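# Stow lamp-lit kits in drawers, return signalled one

## Task

Some or all kits on the tray have a lamp beside them lit, each lamp a different colour. Place every such kit into its own drawer that held nothing at the start (one kit per drawer) and close all drawers completely, leaving the unlit kits on the tray. Shortly after, the signal tower shows one of those colours: move only the kit whose lamp had that colour back onto the tray and again close all drawers completely. Everything must stay in place without the robot holding it; finish by releasing and moving the grippers away.

## Robot and tools

Robot and frame. Two arms, left_arm and right_arm. All poses in results use one scene frame: origin on the table surface midway between the arms, +x pointing out across the table, +z up, and left_arm sitting on the +y side. The names left and right do not refer to image sides. Positions are in metres, orientations as quaternions wxyz. Reported hand positions can be slightly off, more so when the arm is stretched far.

Gripper geometry. In its own axes, a gripper's fingers extend along +z and close along y. The reported end_effector_position is the spot between the pads when they are shut; closed fingertips reach about 33 mm past it, open ones about 9 mm. While closing, the tips travel roughly 24 mm further from the arm, so keep that clearance above any surface.

execute_actions. Argument actions: a list of actions; each action is a list of up to 15 rows, each row run for one control step of 1/30 s. If fewer than 15 rows are given, the last row repeats to fill 15 steps. Every row has 18 numbers in [-1, 1], always for both arms: left_arm dx, dy, dz, rx, ry, rz, then left gripper position, force_limit, speed, then the same nine for right_arm. dx to rz are an offset, not a pose: measured in that gripper's own axes, from its measured pose at the start of the action (for a call's first action, the pose last reported). Each row is relative to that start, not to the row before. Scale: 1.0 equals 0.6 m or 180 degrees; rx, ry, rz form a single rotation vector. The three gripper numbers are absolute settings: position +1 fully open (140 mm), about -0.8 pads touching, -1 squeeze until blocked; force_limit -1, 0, +1 gives roughly 14, 60, 107 N; speed -1, 0, +1 gives about 30, 140, 250 mm/s of gap change. An empty list just returns state and images.

Motion limits. Each step the commanded pose is clipped to at most 70 mm and 16 degrees from the measured pose, then reached by damped inverse kinematics, position favoured over orientation. After an action an arm only continues to its last clipped pose, so large offsets need further actions. Elbows cannot go fully straight. Hand target lines show where each gripper is being driven.

To keep one arm still: in a reply's first call give it the offset back to where it should be, later calls zeros. A gripper value of 0 is itself a command, so always resend that gripper's previous three numbers.

move. Argument target: one 18-number row as above; the pose parts are offsets from the pose in the latest result that shows one. Each gripper follows a straight path; both paths finish together, lasting 0.5 to 10 s (cut off at 10 s). speed: m/s, 0.002 to 0.5, default 0.25; rotation up to twice that in rad/s. Gripper numbers are sent at the start. Paths ignore obstacles and the other arm; grippers may lag, deviate or overshoot speed near full reach. Faster contact, or a target set deeper past contact, means harder pressing. blocking=false returns after 0.5 s while motion continues; before other actions or moves, call wait or stop. The move: line reports the ending (done, off_target, moving, held, fault) and limits (paced = command clipped; held = steps blocked, after which the arm may surge). An arm not named in the ending finished normally. Distances to each target are also given.

wait: seconds 0 to 10; arms hold their last command, a running move continues and the wait ends early if it finishes. stop: brakes a running move (needs room, more when fast); fingers keep moving. zoom_image: camera (cam_high, cam_left_wrist, cam_right_wrist), region [x0, y0, x1, y1] in pixels of that 504x504 image, top-left origin, at most 504 by 504. finished_scene: scene number; ends the scene irreversibly and reports success.

Reading results. State line gives each gripper pose. object_status: 0 moving, 1 blocked while opening, 2 blocked while closing (a grip), 3 reached the set position or pads met (thin items may still be held). After closing with -1, confirm 2. Stopped fingers stay put until the position number changes by 0.01 or more, or the object shifts or is lost. To grip harder, raise force_limit and alternate position between -1 and -0.98. position_measured is in counts: 3 open, 230 pads together, not linear. A pose unreachable line means the clearance check altered that arm's command. Joint torque lines and external torque estimates (per earlier action too) are noisy and include friction and held weight. Step readings list positions; HELD marks steps where an arm's command was held back.

Faults and hazards. If a joint hits its load limit (waist and shoulder 20, upper arm roll and elbow 18, forearm roll, wrist pitch and wrist roll 12 N m, held weight included), that arm freezes for 10 s and the rest of the call is dropped. MOTOR HOT warns of heating from holding loads; an OVER-TEMPERATURE FAULT brakes the arm until it cools. Held parts may be briefly tugged and loose ones pushed. Never let anything leave the table, avoid arm-on-arm contact, drops, slips, slams and forceful shoves. The simulation runs on while you compose replies, with the robot holding its last command. Drawers must end fully closed and kits resting on their own before releasing and retreating.

Each tool is called after "Request:" by a JSON object that holds its "name" and its "arguments", one argument or row to a line.

## Session

Request:
{"name": "execute_actions", "arguments": {
  "actions": []
}}

Scene clock: 0.00 s.
left_arm: end_effector_position=(+0.3107, +0.4379, +0.1635) position_measured=3 object_status=3 end_effector_quat_wxyz=(-0.143, +0.647, -0.609, -0.436) | right_arm: end_effector_position=(+0.6259, -0.7987, +0.1506) position_measured=3 object_status=3 end_effector_quat_wxyz=(+0.054, -0.323, +0.718, -0.614)
Joint positions: left_arm=[-0.089  0.153 -0.089 -2.229  0.607  1.578 -0.645] | right_arm=[-0.443  0.455 -0.014 -2.113 -2.181  2.202  2.334]
Joint velocities: left_arm=[ 0.     0.    -0.001 -0.    -0.001 -0.001 -0.   ] | right_arm=[ 0.     0.     0.    -0.001  0.001 -0.001  0.001]
Joint torques (N m, as the joint torque sensors report them, + toward a larger angle): no reading
External joint torques (N m, as the arm's controller estimates them; a push from outside toward a larger angle lowers the number): no reading
Hand target (left_arm): +0.311, +0.438, +0.163; -0.143, +0.647, -0.609, -0.436
Hand target (right_arm): +0.626, -0.799, +0.151; +0.054, -0.323, +0.718, -0.614

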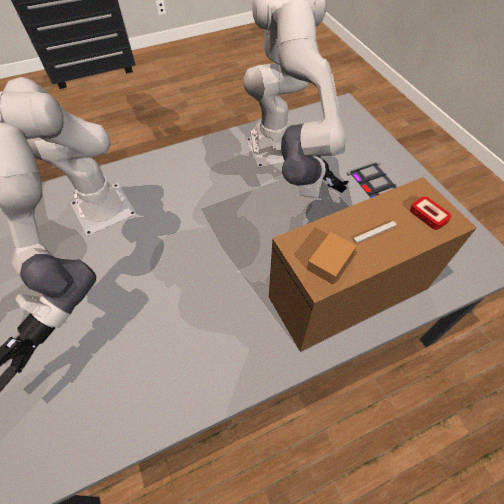

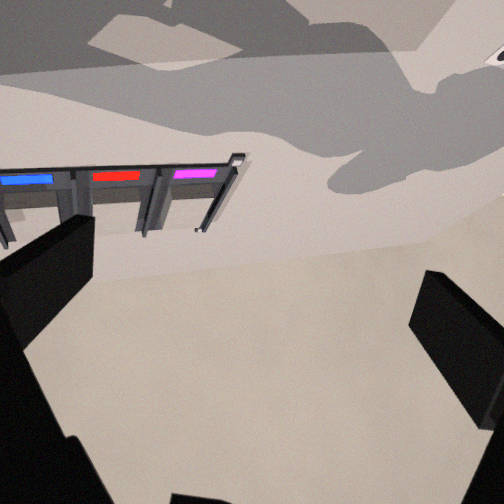

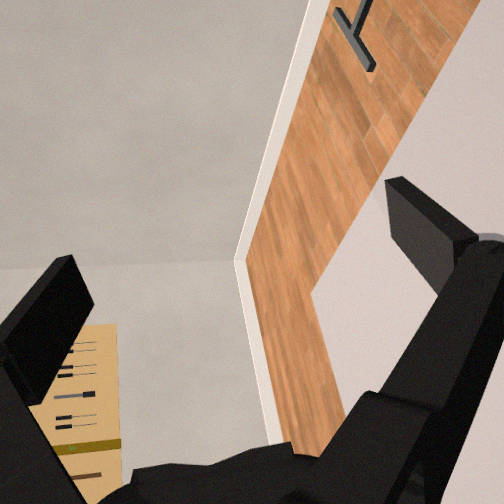

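Request:
{"name": "zoom_image", "arguments": {
  "camera": "cam_high",
  "region": [260,120,490,350]
}}

Request:
{"name": "zoom_image", "arguments": {
  "camera": "cam_left_wrist",
  "region": [0,120,280,280]
}}

Request:
{"name": "zoom_image", "arguments": {
  "camera": "cam_right_wrist",
  "region": [0,300,200,504]
}}

Region (260, 120, 490, 350) of cam_high's 504x504 image, scaled by 2.191, with more detail than that image has.

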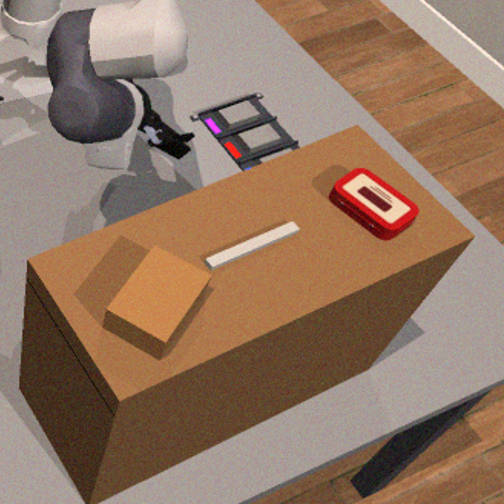

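Region (0, 120, 280, 280) of cam_left_wrist's 504x504 image, scaled by 1.800, with more detail than that image has; it fills the top 288 rows of this view, and the rest is white.

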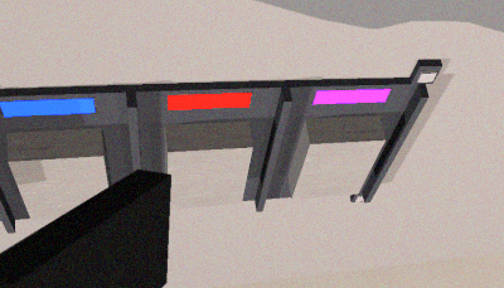

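Region (0, 300, 200, 504) of cam_right_wrist's 504x504 image, scaled by 2.471, with more detail than that image has; it fills the left 494 columns of this view, and the rest is white.

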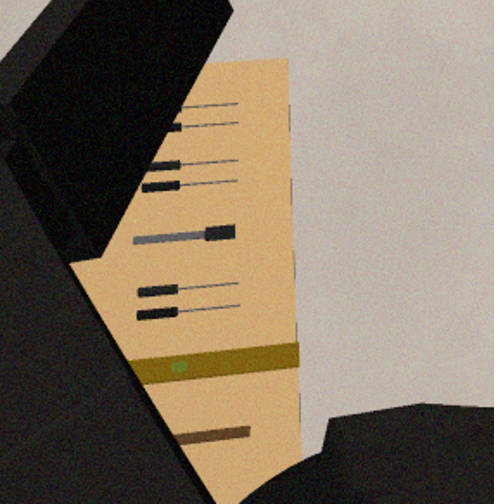

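Request:
{"name": "move", "arguments": {
  "target": [-0.322,0.022,-0.037,0.137,0.271,0.018,1,0,0,0,0,0,0,0,0,1,0,0],
  "speed": 0.3
}}

Scene clock: 18.80 s.
left_arm: end_effector_position=(+0.3259, +0.5548, +0.3210) position_measured=3 object_status=3 end_effector_quat_wxyz=(+0.003, +0.716, -0.698, -0.008) | right_arm: end_effector_position=(+0.6259, -0.7987, +0.1506) position_measured=3 object_status=3 end_effector_quat_wxyz=(+0.054, -0.323, +0.718, -0.614)
Joint positions: left_arm=[-0.152 -0.52   0.598 -2.225  0.3    1.76   0.16 ] | right_arm=[-0.443  0.455 -0.014 -2.113 -2.181  2.202  2.334]
Joint velocities: left_arm=[-0.001 -0.     0.002  0.001  0.002 -0.004  0.026] | right_arm=[ 0.    -0.     0.     0.001 -0.    -0.001 -0.   ]
Joint torques (N m, as the joint torque sensors report them, + toward a larger angle): left_arm=[-1.49 -9.84 -7.16 24.51  0.74  1.87  0.28] | right_arm=[ -0.44 -38.66   0.68  18.35  -0.61  -1.56   0.05]
External joint torques (N m, as the arm's controller estimates them; a push from outside toward a larger angle lowers the number): left_arm=[-1.59 -0.91  1.54  1.04 -0.07 -0.59  0.28] | right_arm=[-0.52  1.24  1.15  0.53 -0.13 -0.08  0.09]
Hand target (left_arm): +0.326, +0.555, +0.322; +0.003, +0.712, -0.702, -0.008
Hand target (right_arm): +0.626, -0.799, +0.151; +0.054, -0.323, +0.718, -0.614
Off the commanded pose (left_arm): 0.009 m, 2 deg.
Off the commanded pose (right_arm): 0.000 m, 0 deg.
move: off_target (left_arm)

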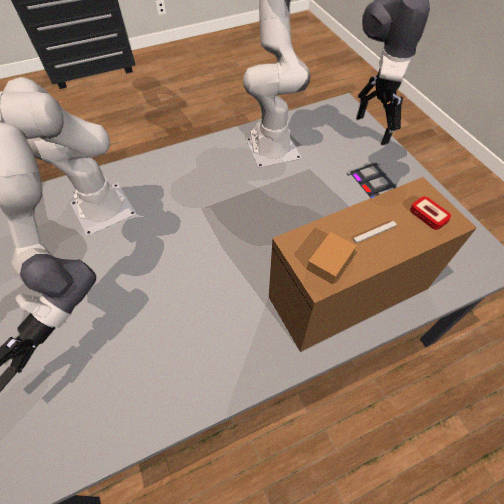

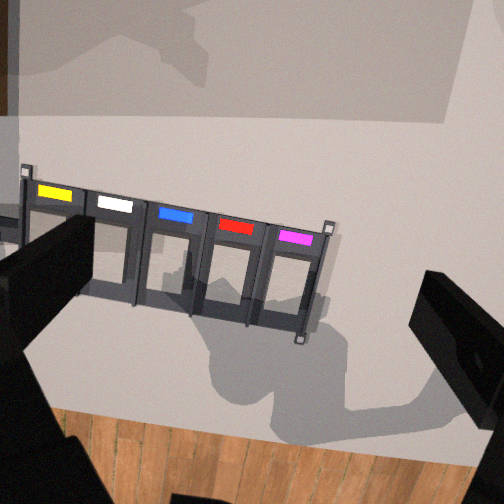

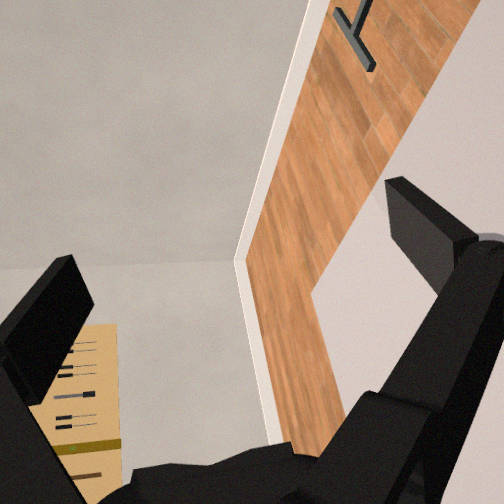

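Request:
{"name": "zoom_image", "arguments": {
  "camera": "cam_left_wrist",
  "region": [0,150,350,360]
}}

Request:
{"name": "move", "arguments": {
  "target": [-0.1,-0.2,0.15,0,0,0,1,0,0,0,0,0,0,0,0,1,0,0]
}}

Region (0, 150, 350, 360) of cam_left_wrist's 504x504 image, scaled by 1.440, with more detail than that image has; it fills the top 302 rows of this view, and the rest is white.

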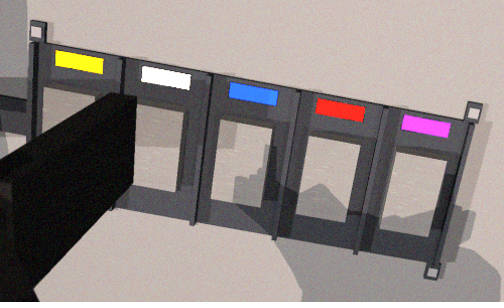

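Scene clock: 23.50 s.
left_arm: end_effector_position=(+0.4443, +0.6102, +0.2260) position_measured=3 object_status=3 end_effector_quat_wxyz=(+0.008, +0.715, -0.699, -0.009) | right_arm: end_effector_position=(+0.6259, -0.7987, +0.1506) position_measured=3 object_status=3 end_effector_quat_wxyz=(+0.054, -0.323, +0.718, -0.614)
Joint positions: left_arm=[-0.241  0.055  0.835 -2.001 -0.033  2.017  0.45 ] | right_arm=[-0.443  0.455 -0.014 -2.113 -2.181  2.202  2.334]
Joint velocities: left_arm=[-0.001  0.001  0.001  0.002 -0.005 -0.001  0.036] | right_arm=[ 0.     0.001  0.    -0.001  0.001  0.     0.003]
Joint torques (N m, as the joint torque sensors report them, + toward a larger angle): left_arm=[  2.32 -20.1    1.57  25.57  -0.3    2.26   0.29] | right_arm=[ -0.51 -38.7    0.68  18.55  -0.64  -1.59   0.08]
External joint torques (N m, as the arm's controller estimates them; a push from outside toward a larger angle lowers the number): left_arm=[ 2.24  2.28  0.17  1.67 -1.02 -0.16  0.29] | right_arm=[-0.57  1.22  1.17  0.73 -0.16 -0.11  0.12]
Hand target (left_arm): +0.445, +0.611, +0.227; +0.008, +0.713, -0.701, -0.007
Hand target (right_arm): +0.626, -0.799, +0.151; +0.054, -0.323, +0.718, -0.614
Off the commanded pose (left_arm): 0.009 m, 1 deg.
Off the commanded pose (right_arm): 0.000 m, 0 deg.
move: off_target (left_arm)

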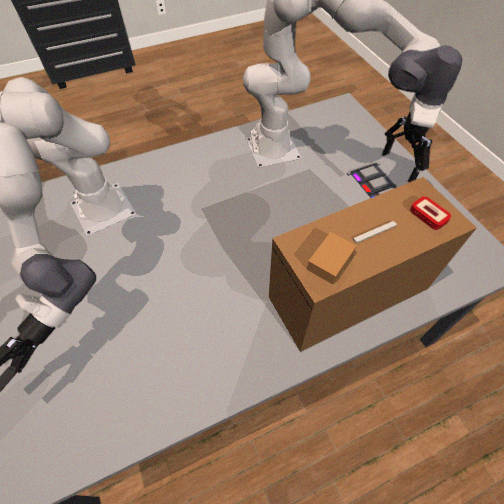

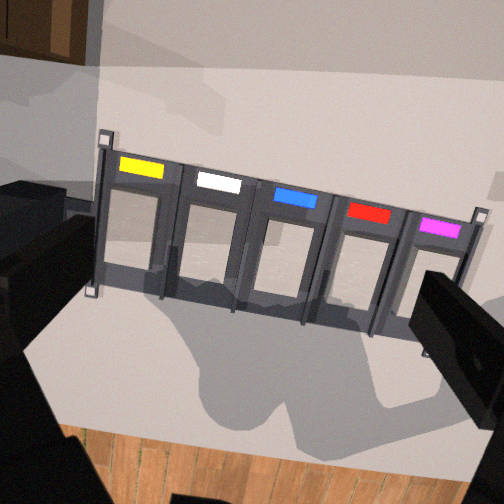

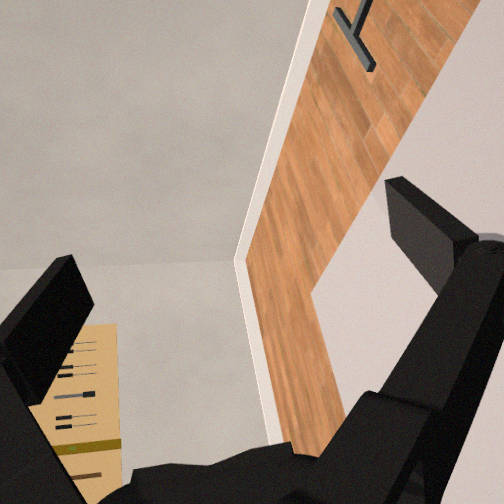

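Request:
{"name": "move", "arguments": {
  "target": [0,0,0,0,0,0,1,0,0,-0.054,0.023,-1,0.386,-0.370,-0.497,1,0,0],
  "speed": 0.3
}}

Scene clock: 44.63 s.
left_arm: end_effector_position=(+0.4444, +0.6102, +0.2261) position_measured=3 object_status=3 end_effector_quat_wxyz=(+0.008, +0.714, -0.700, -0.009) | right_arm: end_effector_position=(+0.3594, -0.2731, +0.2672) position_measured=3 object_status=3 end_effector_quat_wxyz=(-0.130, +0.837, +0.223, +0.482)
Joint positions: left_arm=[-0.241  0.055  0.835 -2.001 -0.033  2.017  0.454] | right_arm=[ 0.374 -0.959 -0.593 -2.935 -2.8    3.286  0.643]
Joint velocities: left_arm=[-0.    -0.001  0.001 -0.     0.002  0.    -0.001] | right_arm=[ 0.004 -0.002 -0.007  0.    -0.     0.    -0.037]
Joint torques (N m, as the joint torque sensors report them, + toward a larger angle): left_arm=[  0.31 -21.43  -0.15  23.42   0.66   2.42  -0.1 ] | right_arm=[ 2.26  2.19  5.93 20.57  0.82  0.09 -0.36]
External joint torques (N m, as the arm's controller estimates them; a push from outside toward a larger angle lowers the number): left_arm=[ 0.31  1.01 -1.48 -0.57 -0.06 -0.01 -0.1 ] | right_arm=[ 2.27 -0.54 -0.91  1.21 -0.67  0.09 -0.38]
Hand target (left_arm): +0.444, +0.610, +0.226; +0.008, +0.715, -0.699, -0.009
Hand target (right_arm): +0.360, -0.273, +0.268; -0.126, +0.835, +0.231, +0.484
Off the commanded pose (left_arm): 0.000 m, 0 deg.
Off the commanded pose (right_arm): 0.005 m, 0 deg.
joint sent to its limit (right arm) — the command would take joint 5 (forearm roll) past its lower limit, so that joint was sent only as far as its limit.
move: off_target (right_arm); limits=paced

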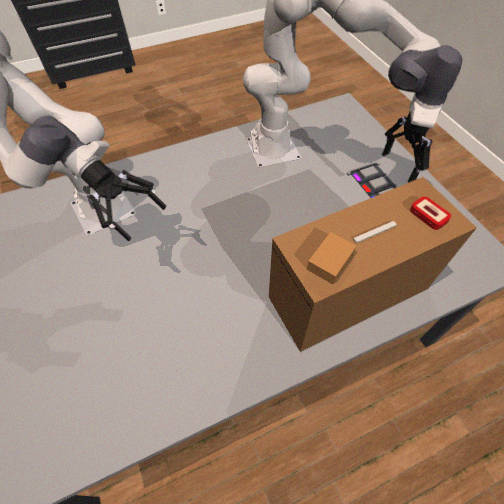

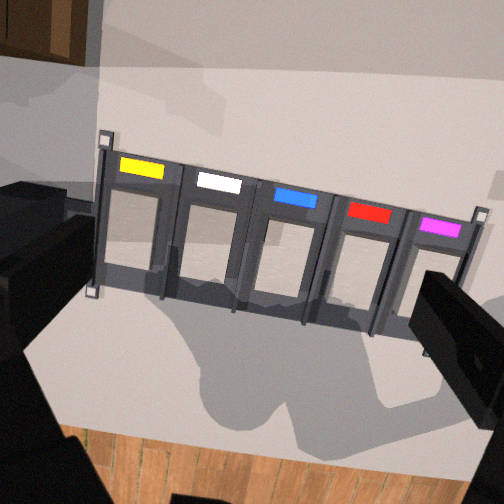

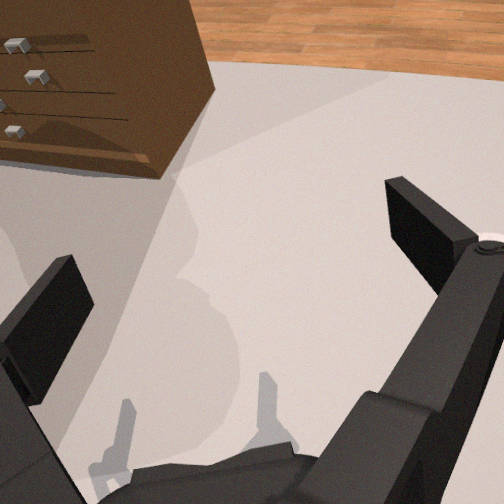

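Request:
{"name": "move", "arguments": {
  "target": [0.1,0.19,-0.173,0.12,0.29,-0.231,1,0,0,0.055,0.56,-0.07,-0.386,0.370,0.497,1,0,0],
  "speed": 0.3
}}

Scene clock: 54.53 s.
left_arm: end_effector_position=(+0.3300, +0.5501, +0.3297) position_measured=3 object_status=3 end_effector_quat_wxyz=(+0.177, +0.827, -0.333, +0.417) | right_arm: end_effector_position=(+0.5071, -0.5770, +0.3152) position_measured=3 object_status=3 end_effector_quat_wxyz=(+0.044, -0.330, +0.717, -0.612)
Joint positions: left_arm=[ 0.144 -0.669  0.882 -2.488 -0.485  1.989  0.176] | right_arm=[-0.078 -0.256  0.12  -2.595 -1.585  1.992  1.949]
Joint velocities: left_arm=[ 0.002 -0.002 -0.001 -0.001 -0.004  0.001 -0.013] | right_arm=[-0.001 -0.    -0.     0.     0.006 -0.007  0.018]
Joint torques (N m, as the joint torque sensors report them, + toward a larger angle): left_arm=[  1.51  -3.21 -14.92  19.41  -1.57   1.32  -0.04] | right_arm=[ -1.76 -17.96  -0.67  23.11  -0.04  -1.38   0.34]
External joint torques (N m, as the arm's controller estimates them; a push from outside toward a larger angle lowers the number): left_arm=[ 1.47 -1.39 -2.38 -1.51 -1.05  0.23 -0.07] | right_arm=[-1.66  1.81 -0.09  2.16  0.83 -0.41  0.38]
Hand target (left_arm): +0.331, +0.550, +0.330; +0.178, +0.828, -0.328, +0.418
Hand target (right_arm): +0.506, -0.580, +0.315; +0.046, -0.322, +0.722, -0.611
Off the commanded pose (left_arm): 0.005 m, 1 deg.
Off the commanded pose (right_arm): 0.004 m, 1 deg.
move: off_target (left_arm, right_arm); limits=paced

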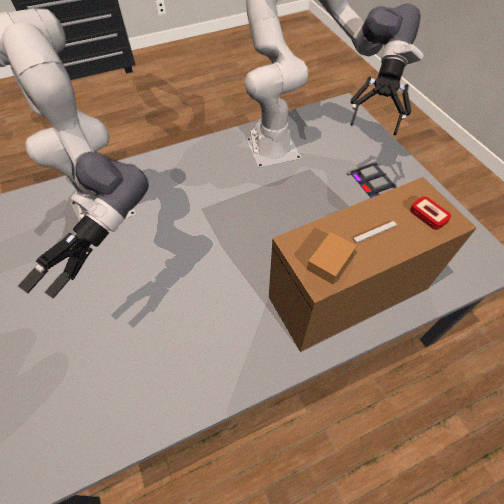

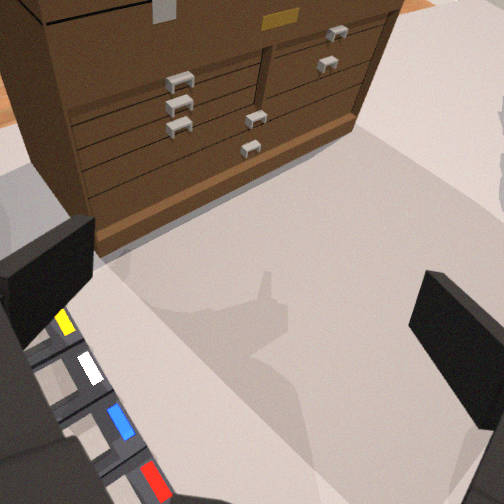

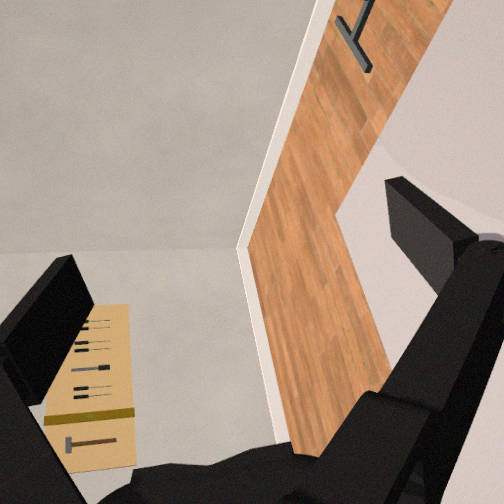

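Request:
{"name": "zoom_image", "arguments": {
  "camera": "cam_left_wrist",
  "region": [40,0,410,260]
}}

Request:
{"name": "zoom_image", "arguments": {
  "camera": "cam_left_wrist",
  "region": [0,300,200,504]
}}

Request:
{"name": "zoom_image", "arguments": {
  "camera": "cam_left_wrist",
  "region": [150,60,280,170]
}}

Region (40, 0, 410, 260) of cam_left_wrist's 504x504 image, scaled by 1.362, with more detail than that image has; it fills the top 354 rows of this view, and the rest is white.

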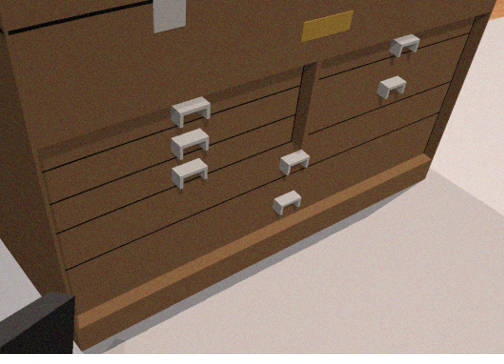

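Region (0, 300, 200, 504) of cam_left_wrist's 504x504 image, scaled by 2.471, with more detail than that image has; it fills the left 494 columns of this view, and the rest is white.

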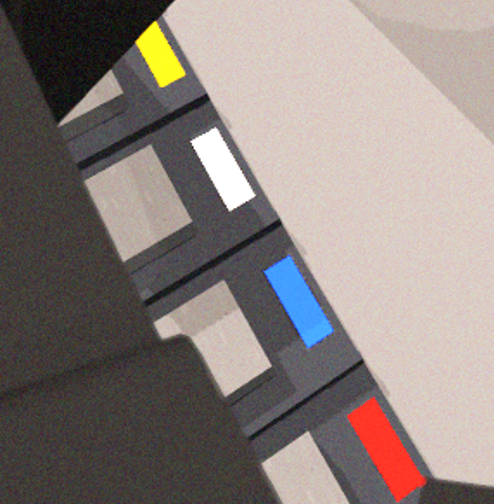

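Region (150, 60, 280, 170) of cam_left_wrist's 504x504 image, scaled by 3.877, with more detail than that image has; it fills the top 426 rows of this view, and the rest is white.

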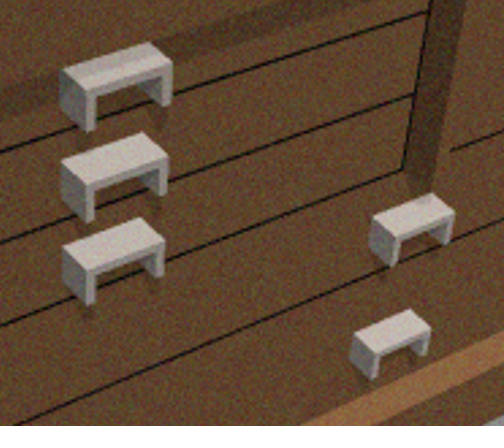

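Request:
{"name": "move", "arguments": {
  "target": [0.148,-0.047,0.385,0.217,0.052,-0.126,0,0,0,0,0,0,0,0,0,1,0,0]
}}

Scene clock: 80.30 s.
left_arm: end_effector_position=(+0.5310, +0.3935, +0.2749) position_measured=129 object_status=3 end_effector_quat_wxyz=(+0.008, +0.844, +0.007, +0.536) | right_arm: end_effector_position=(+0.5069, -0.5773, +0.3154) position_measured=3 object_status=3 end_effector_quat_wxyz=(+0.046, -0.328, +0.719, -0.612)
Joint positions: left_arm=[ 0.708 -0.378 -0.58  -2.577 -2.711  2.858  0.961] | right_arm=[-0.078 -0.256  0.12  -2.595 -1.584  1.991  1.955]
Joint velocities: left_arm=[ 0.02  -0.005 -0.02  -0.002 -0.    -0.009  0.017] | right_arm=[ 0.001 -0.001  0.     0.    -0.001  0.    -0.   ]
Joint torques (N m, as the joint torque sensors report them, + toward a larger angle): left_arm=[  1.8  -13.64   2.96  18.37  -0.82  -1.39   0.15] | right_arm=[ -0.38 -18.81   0.56  21.16  -1.17  -0.86  -0.23]
External joint torques (N m, as the arm's controller estimates them; a push from outside toward a larger angle lowers the number): left_arm=[ 1.79 -0.84 -1.9  -2.4  -1.19 -0.6   0.12] | right_arm=[-0.44  0.97  0.98  0.18 -0.3   0.09 -0.19]
Hand target (left_arm): +0.531, +0.394, +0.275; +0.006, +0.843, +0.004, +0.537
Hand target (right_arm): +0.507, -0.577, +0.315; +0.044, -0.330, +0.717, -0.612
Off the commanded pose (left_arm): 0.018 m, 2 deg.
Off the commanded pose (right_arm): 0.000 m, 0 deg.
move: off_target (left_arm)

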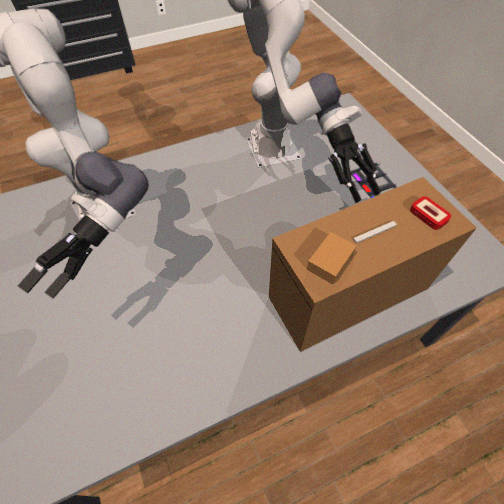

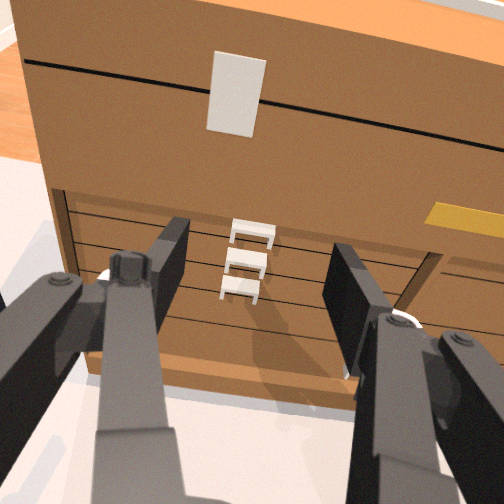

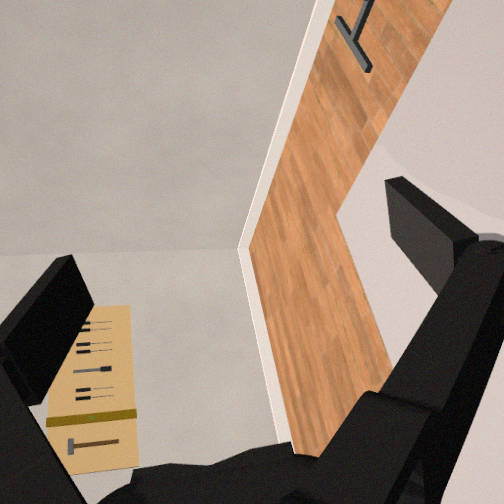

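Request:
{"name": "move", "arguments": {
  "target": [-0.045,0,0.14,0,0,0,0,0,0,0,0,0,0,0,0,1,0,0],
  "speed": 0.15
}}

Scene clock: 88.83 s.
left_arm: end_effector_position=(+0.5939, +0.3941, +0.2141) position_measured=129 object_status=3 end_effector_quat_wxyz=(+0.038, +0.848, -0.003, +0.528) | right_arm: end_effector_position=(+0.5069, -0.5773, +0.3154) position_measured=3 object_status=3 end_effector_quat_wxyz=(+0.046, -0.328, +0.719, -0.612)
Joint positions: left_arm=[ 1.01  -0.036 -0.821 -2.406 -2.786  2.764  1.204] | right_arm=[-0.078 -0.256  0.12  -2.595 -1.584  1.991  1.955]
Joint velocities: left_arm=[ 0.148 -0.    -0.151  0.     0.001 -0.009  0.023] | right_arm=[-0.001 -0.    -0.002 -0.001  0.001 -0.     0.001]
Joint torques (N m, as the joint torque sensors report them, + toward a larger angle): left_arm=[  2.01 -18.7   -0.11  19.38  -1.24  -1.55   0.29] | right_arm=[ -0.39 -18.96   0.55  21.37  -0.96  -0.99   0.05]
External joint torques (N m, as the arm's controller estimates them; a push from outside toward a larger angle lowers the number): left_arm=[ 2.09 -0.86 -0.84 -0.45 -1.1  -0.52  0.26] | right_arm=[-0.4   0.7   1.01  0.49 -0.11 -0.04  0.09]
Hand target (left_arm): +0.595, +0.394, +0.216; +0.035, +0.847, -0.006, +0.531
Hand target (right_arm): +0.507, -0.577, +0.315; +0.046, -0.328, +0.719, -0.612
Off the commanded pose (left_arm): 0.002 m, 4 deg.
Off the commanded pose (right_arm): 0.000 m, 0 deg.
joint sent to its limit (left arm) — the command would take joint 5 (forearm roll) past its lower limit, so that joint was sent only as far as its limit.
move: off_target (left_arm)

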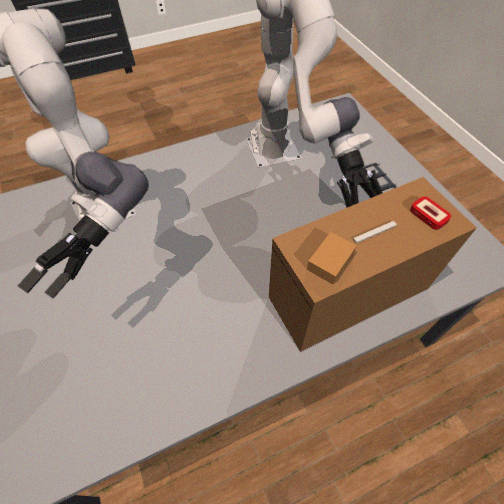

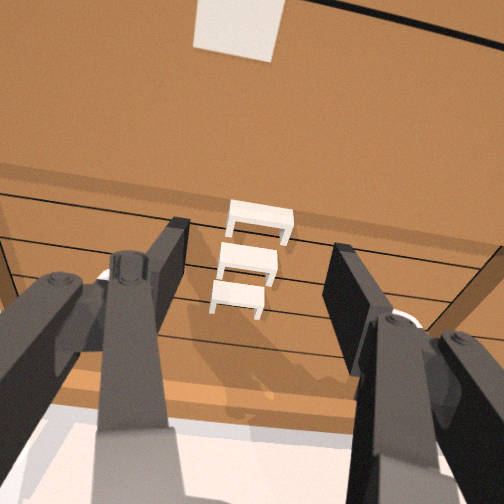

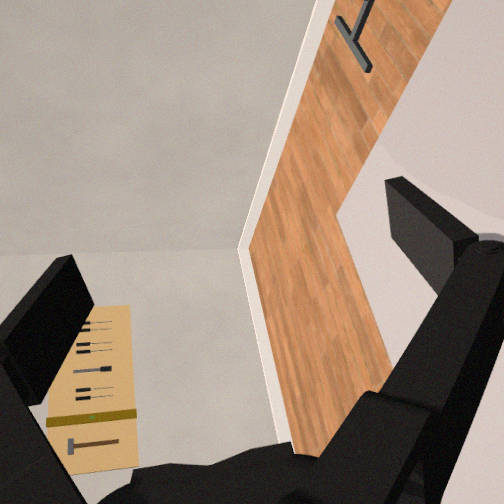

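Request:
{"name": "move", "arguments": {
  "target": [0.03,-0.17,-0.39,-0.217,-0.052,0.126,0,0,0,0,0,0,0,0,0,1,0,0]
}}

Scene clock: 93.23 s.
left_arm: end_effector_position=(+0.3887, +0.5132, +0.3234) position_measured=129 object_status=3 end_effector_quat_wxyz=(+0.214, +0.817, -0.342, +0.412) | right_arm: end_effector_position=(+0.5069, -0.5773, +0.3154) position_measured=3 object_status=3 end_effector_quat_wxyz=(+0.046, -0.328, +0.719, -0.612)
Joint positions: left_arm=[ 1.039 -0.288 -0.03  -2.376 -0.965  1.72   0.445] | right_arm=[-0.078 -0.256  0.12  -2.595 -1.584  1.991  1.955]
Joint velocities: left_arm=[ 0.    -0.    -0.001  0.     0.002 -0.011 -0.004] | right_arm=[-0.     0.001 -0.    -0.001  0.001  0.     0.002]
Joint torques (N m, as the joint torque sensors report them, + toward a larger angle): left_arm=[  1.06 -19.27   0.    23.97   0.01  -0.13  -0.22] | right_arm=[ -0.43 -18.81   0.67  21.45  -0.97  -1.06   0.07]
External joint torques (N m, as the arm's controller estimates them; a push from outside toward a larger angle lowers the number): left_arm=[ 1.04  1.21 -0.55  1.14  1.04 -0.53 -0.25] | right_arm=[-0.46  0.88  1.12  0.53 -0.11 -0.12  0.11]
Hand target (left_arm): +0.388, +0.512, +0.323; +0.217, +0.817, -0.342, +0.409
Hand target (right_arm): +0.507, -0.577, +0.315; +0.046, -0.328, +0.719, -0.612
Off the commanded pose (left_arm): 0.009 m, 2 deg.
Off the commanded pose (right_arm): 0.000 m, 0 deg.
move: off_target (left_arm)

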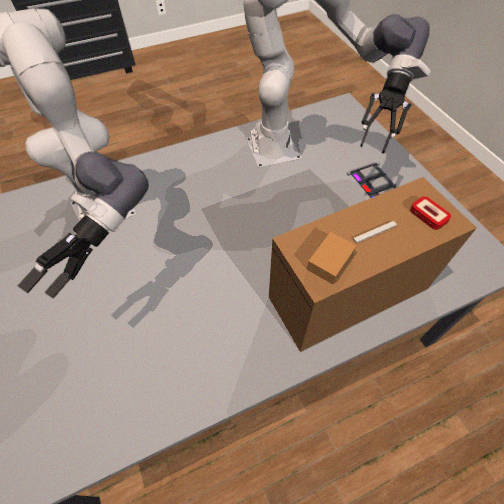

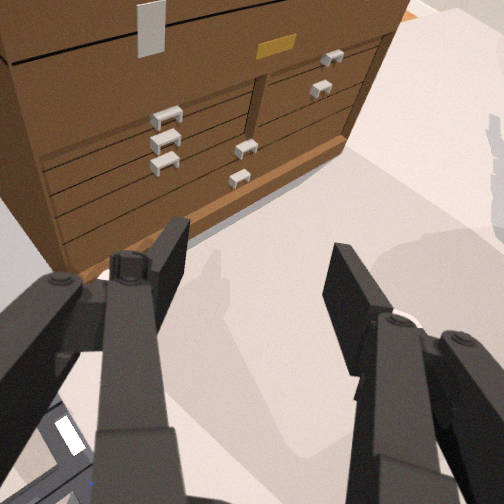

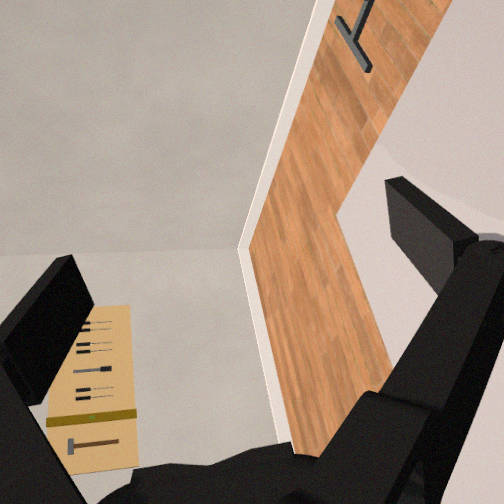

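Request:
{"name": "move", "arguments": {
  "target": [-0.025,0.082,0.325,0.145,-0.279,-0.232,0,0,0,0,0,0,0,0,0,1,0,0]
}}

Scene clock: 99.90 s.
left_arm: end_effector_position=(+0.4529, +0.3634, +0.2061) position_measured=129 object_status=3 end_effector_quat_wxyz=(-0.001, +1.000, -0.002, +0.002) | right_arm: end_effector_position=(+0.5069, -0.5773, +0.3154) position_measured=3 object_status=3 end_effector_quat_wxyz=(+0.046, -0.328, +0.719, -0.612)
Joint positions: left_arm=[ 1.673 -0.744 -1.339 -2.175 -0.759  1.869 -1.02 ] | right_arm=[-0.078 -0.256  0.12  -2.595 -1.584  1.991  1.955]
Joint velocities: left_arm=[-0.     0.001  0.     0.001  0.    -0.003 -0.029] | right_arm=[-0.002 -0.001 -0.     0.     0.001 -0.    -0.   ]
Joint torques (N m, as the joint torque sensors report them, + toward a larger angle): left_arm=[ 2.35  9.01 18.94 19.2  -0.1   2.25 -0.06] | right_arm=[ -0.31 -18.89   0.47  21.37  -0.98  -1.02   0.05]
External joint torques (N m, as the arm's controller estimates them; a push from outside toward a larger angle lowers the number): left_arm=[ 2.36 -2.41 -0.87  1.19 -0.92 -0.28 -0.06] | right_arm=[-0.26  0.81  1.    0.48 -0.13 -0.06  0.09]
Hand target (left_arm): +0.453, +0.362, +0.206; +0.001, +1.000, +0.005, +0.001
Hand target (right_arm): +0.507, -0.577, +0.315; +0.046, -0.328, +0.719, -0.612
Off the commanded pose (left_arm): 0.005 m, 0 deg.
Off the commanded pose (right_arm): 0.000 m, 0 deg.
move: off_target (left_arm)

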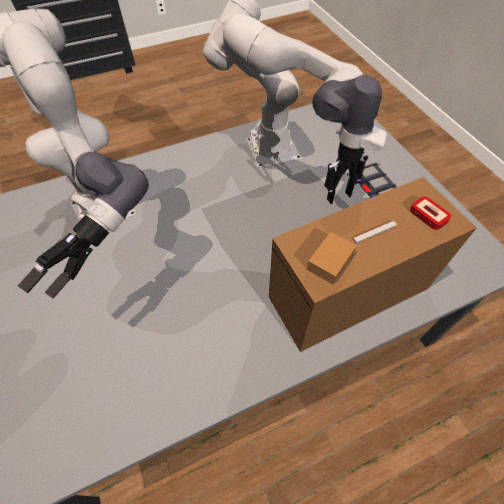

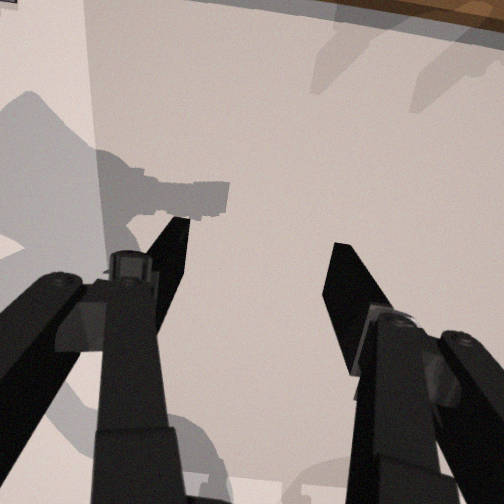

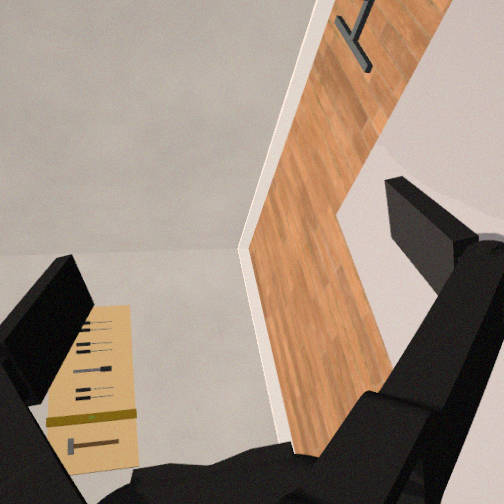

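Request:
{"name": "move", "arguments": {
  "target": [0.195,-0.055,-0.057,0,0.361,0,0,0,0,0,0,0,0,0,0,1,0,0]
}}

Scene clock: 105.57 s.
left_arm: end_effector_position=(+0.5744, +0.3882, +0.2361) position_measured=129 object_status=3 end_effector_quat_wxyz=(+0.011, +0.844, -0.003, +0.537) | right_arm: end_effector_position=(+0.5069, -0.5773, +0.3154) position_measured=3 object_status=3 end_effector_quat_wxyz=(+0.046, -0.328, +0.719, -0.612)
Joint positions: left_arm=[ 1.56  -1.181 -1.479 -2.617 -2.53   2.291 -0.007] | right_arm=[-0.078 -0.256  0.12  -2.595 -1.584  1.991  1.955]
Joint velocities: left_arm=[ 0.002 -0.007 -0.001 -0.001 -0.004 -0.019  0.015] | right_arm=[ 0.001  0.001 -0.001 -0.    -0.    -0.001  0.002]
Joint torques (N m, as the joint torque sensors report them, + toward a larger angle): left_arm=[ 1.9  10.98 22.33  7.26 -1.    0.39  0.27] | right_arm=[ -0.42 -19.02   0.59  21.54  -0.98  -1.01   0.06]
External joint torques (N m, as the arm's controller estimates them; a push from outside toward a larger angle lowers the number): left_arm=[ 1.85 -3.13 -0.56 -0.76 -1.11 -0.65  0.24] | right_arm=[-0.37  0.68  1.12  0.61 -0.12 -0.04  0.09]
Hand target (left_arm): +0.574, +0.389, +0.235; +0.010, +0.843, -0.005, +0.537
Hand target (right_arm): +0.507, -0.577, +0.315; +0.046, -0.328, +0.719, -0.612
Off the commanded pose (left_arm): 0.010 m, 1 deg.
Off the commanded pose (right_arm): 0.000 m, 0 deg.
move: off_target (left_arm)

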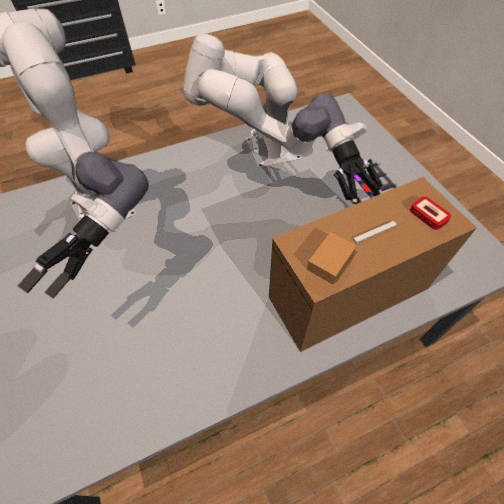

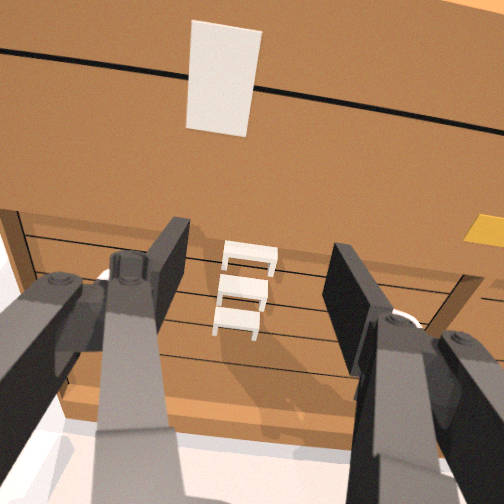

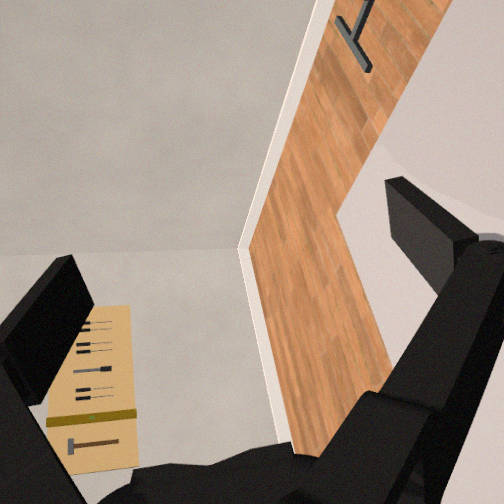

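Request:
{"name": "move", "arguments": {
  "target": [-0.008,-0.014,0.075,0,0,0,0,0,0,0,0,0,0,0,0,1,0,0],
  "speed": 0.08
}}

Request:
{"name": "zoom_image", "arguments": {
  "camera": "cam_left_wrist",
  "region": [130,150,390,380]
}}

Scene clock: 120.00 s.
left_arm: end_effector_position=(+0.5810, +0.3901, +0.2309) position_measured=129 object_status=3 end_effector_quat_wxyz=(+0.010, +0.843, -0.002, +0.538) | right_arm: end_effector_position=(+0.5069, -0.5773, +0.3154) position_measured=3 object_status=3 end_effector_quat_wxyz=(+0.046, -0.328, +0.719, -0.612)
Joint positions: left_arm=[ 1.589 -1.184 -1.502 -2.598 -2.551  2.288  0.003] | right_arm=[-0.078 -0.256  0.12  -2.595 -1.584  1.991  1.955]
Joint velocities: left_arm=[-0.002 -0.     0.     0.001  0.002 -0.001  0.   ] | right_arm=[-0.     0.001  0.001  0.002  0.001 -0.     0.   ]
Joint torques (N m, as the joint torque sensors report them, + toward a larger angle): left_arm=[ 5.1  13.43 21.67 10.42  0.11  0.83  0.12] | right_arm=[ -0.65 -18.93   0.65  21.27  -0.98  -1.02   0.05]
External joint torques (N m, as the arm's controller estimates them; a push from outside toward a larger angle lowers the number): left_arm=[ 5.16 -1.17 -1.61  2.63  0.   -0.17  0.09] | right_arm=[-0.71  0.77  1.07  0.27 -0.12 -0.08  0.09]
Hand target (left_arm): +0.582, +0.391, +0.230; +0.010, +0.843, -0.002, +0.537
Hand target (right_arm): +0.507, -0.577, +0.315; +0.046, -0.328, +0.719, -0.612
Off the commanded pose (left_arm): 0.038 m, 0 deg.
Off the commanded pose (right_arm): 0.000 m, 0 deg.
TORQUE FAULT: the external load on joint 1 (waist) of the left arm reached its load limit, and that arm stopped for 10 seconds. That time counts as 19 of the actions that you can send in this scene. A torque fault stops only its own arm. That arm's remaining commands of this call were not run. That arm's gripper holds where it stopped, with its grip as last carried out, and that arm accepts commands again: back off and push less far. That arm stops again, at the same cost, whenever a joint's load reaches its limit.
move: fault (left_arm)

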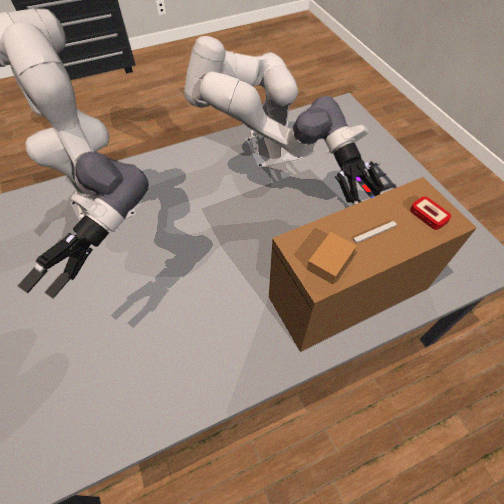

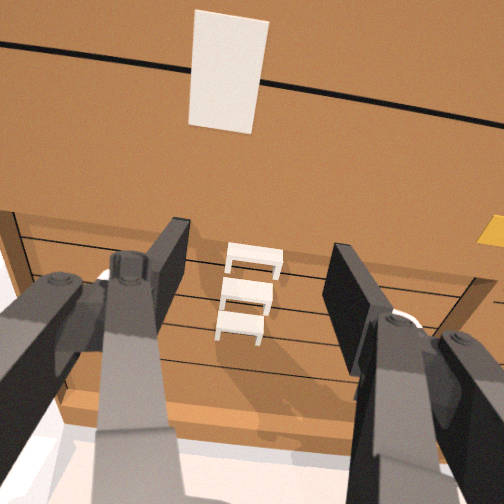

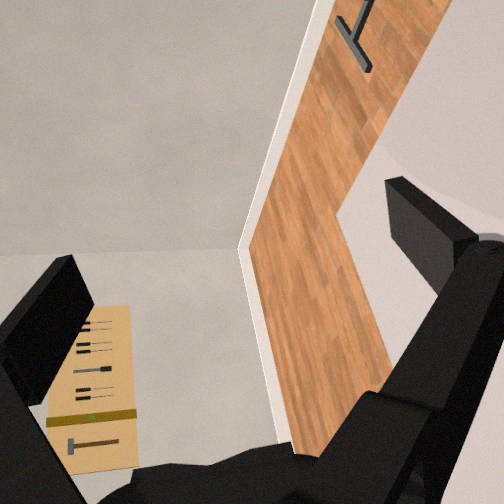

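Region (130, 150, 390, 380) of cam_left_wrist's 504x504 image, scaled by 1.938, with more detail than that image has; it fills the top 446 rows of this view, and the rest is white.

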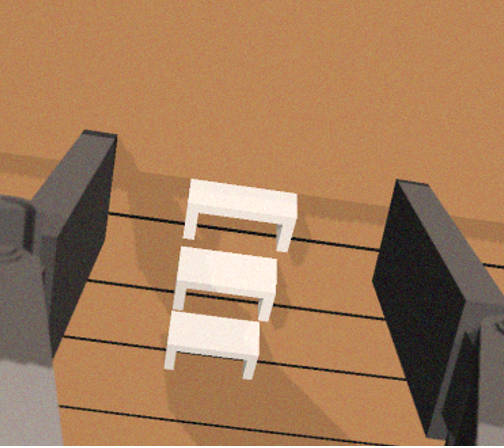

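Request:
{"name": "move", "arguments": {
  "target": [-0.052,-0.004,-0.015,0,0.083,0,0,0,0,0,0,0,0,0,0,1,0,0],
  "speed": 0.1
}}

Scene clock: 126.83 s.
left_arm: end_effector_position=(+0.5625, +0.3896, +0.2157) position_measured=129 object_status=3 end_effector_quat_wxyz=(+0.072, +0.789, -0.012, +0.610) | right_arm: end_effector_position=(+0.5069, -0.5773, +0.3154) position_measured=3 object_status=3 end_effector_quat_wxyz=(+0.046, -0.328, +0.719, -0.612)
Joint positions: left_arm=[ 1.615 -0.567 -1.447 -2.701 -2.786  2.174  0.739] | right_arm=[-0.078 -0.256  0.12  -2.595 -1.584  1.991  1.955]
Joint velocities: left_arm=[-0.001  0.25   0.073  0.003 -0.     0.     0.261] | right_arm=[ 0.     0.001 -0.001 -0.     0.     0.     0.002]
Joint torques (N m, as the joint torque sensors report them, + toward a larger angle): left_arm=[-0.44  4.41 13.18 13.05 -1.62 -1.57  0.34] | right_arm=[ -0.39 -18.9    0.41  21.67  -0.97  -1.01   0.07]
External joint torques (N m, as the arm's controller estimates them; a push from outside toward a larger angle lowers the number): left_arm=[-0.37 -0.37  0.92 -1.84 -1.08 -0.4   0.3 ] | right_arm=[-0.35  0.82  0.93  0.76 -0.11 -0.05  0.11]
Hand target (left_arm): +0.562, +0.391, +0.216; +0.053, +0.786, -0.035, +0.614
Hand target (right_arm): +0.507, -0.577, +0.315; +0.046, -0.328, +0.719, -0.612
Off the commanded pose (left_arm): 0.010 m, 9 deg.
Off the commanded pose (right_arm): 0.000 m, 0 deg.
joint sent to its limit (left arm) — the command would take joint 5 (forearm roll) past its lower limit, so that joint was sent only as far as its limit.
move: off_target (left_arm)

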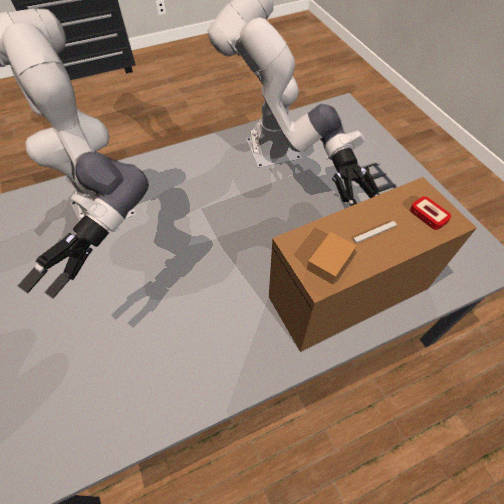

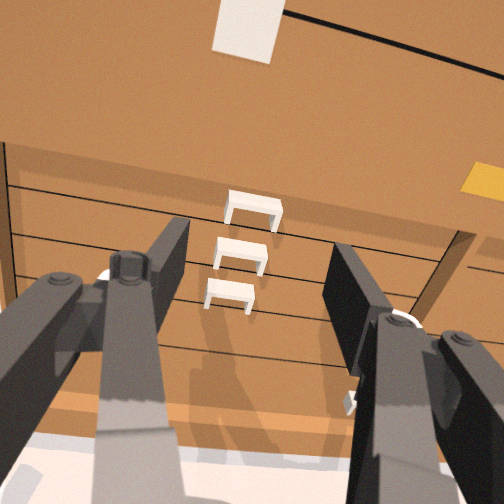

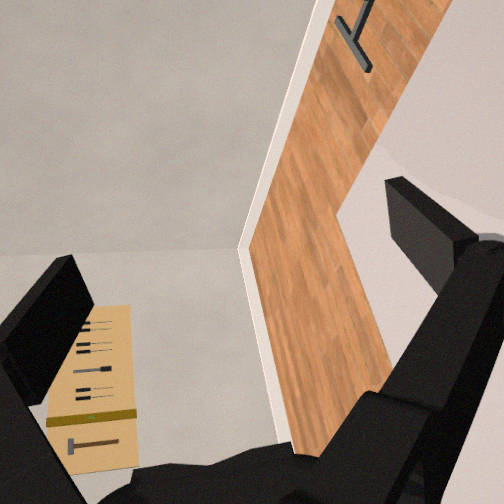

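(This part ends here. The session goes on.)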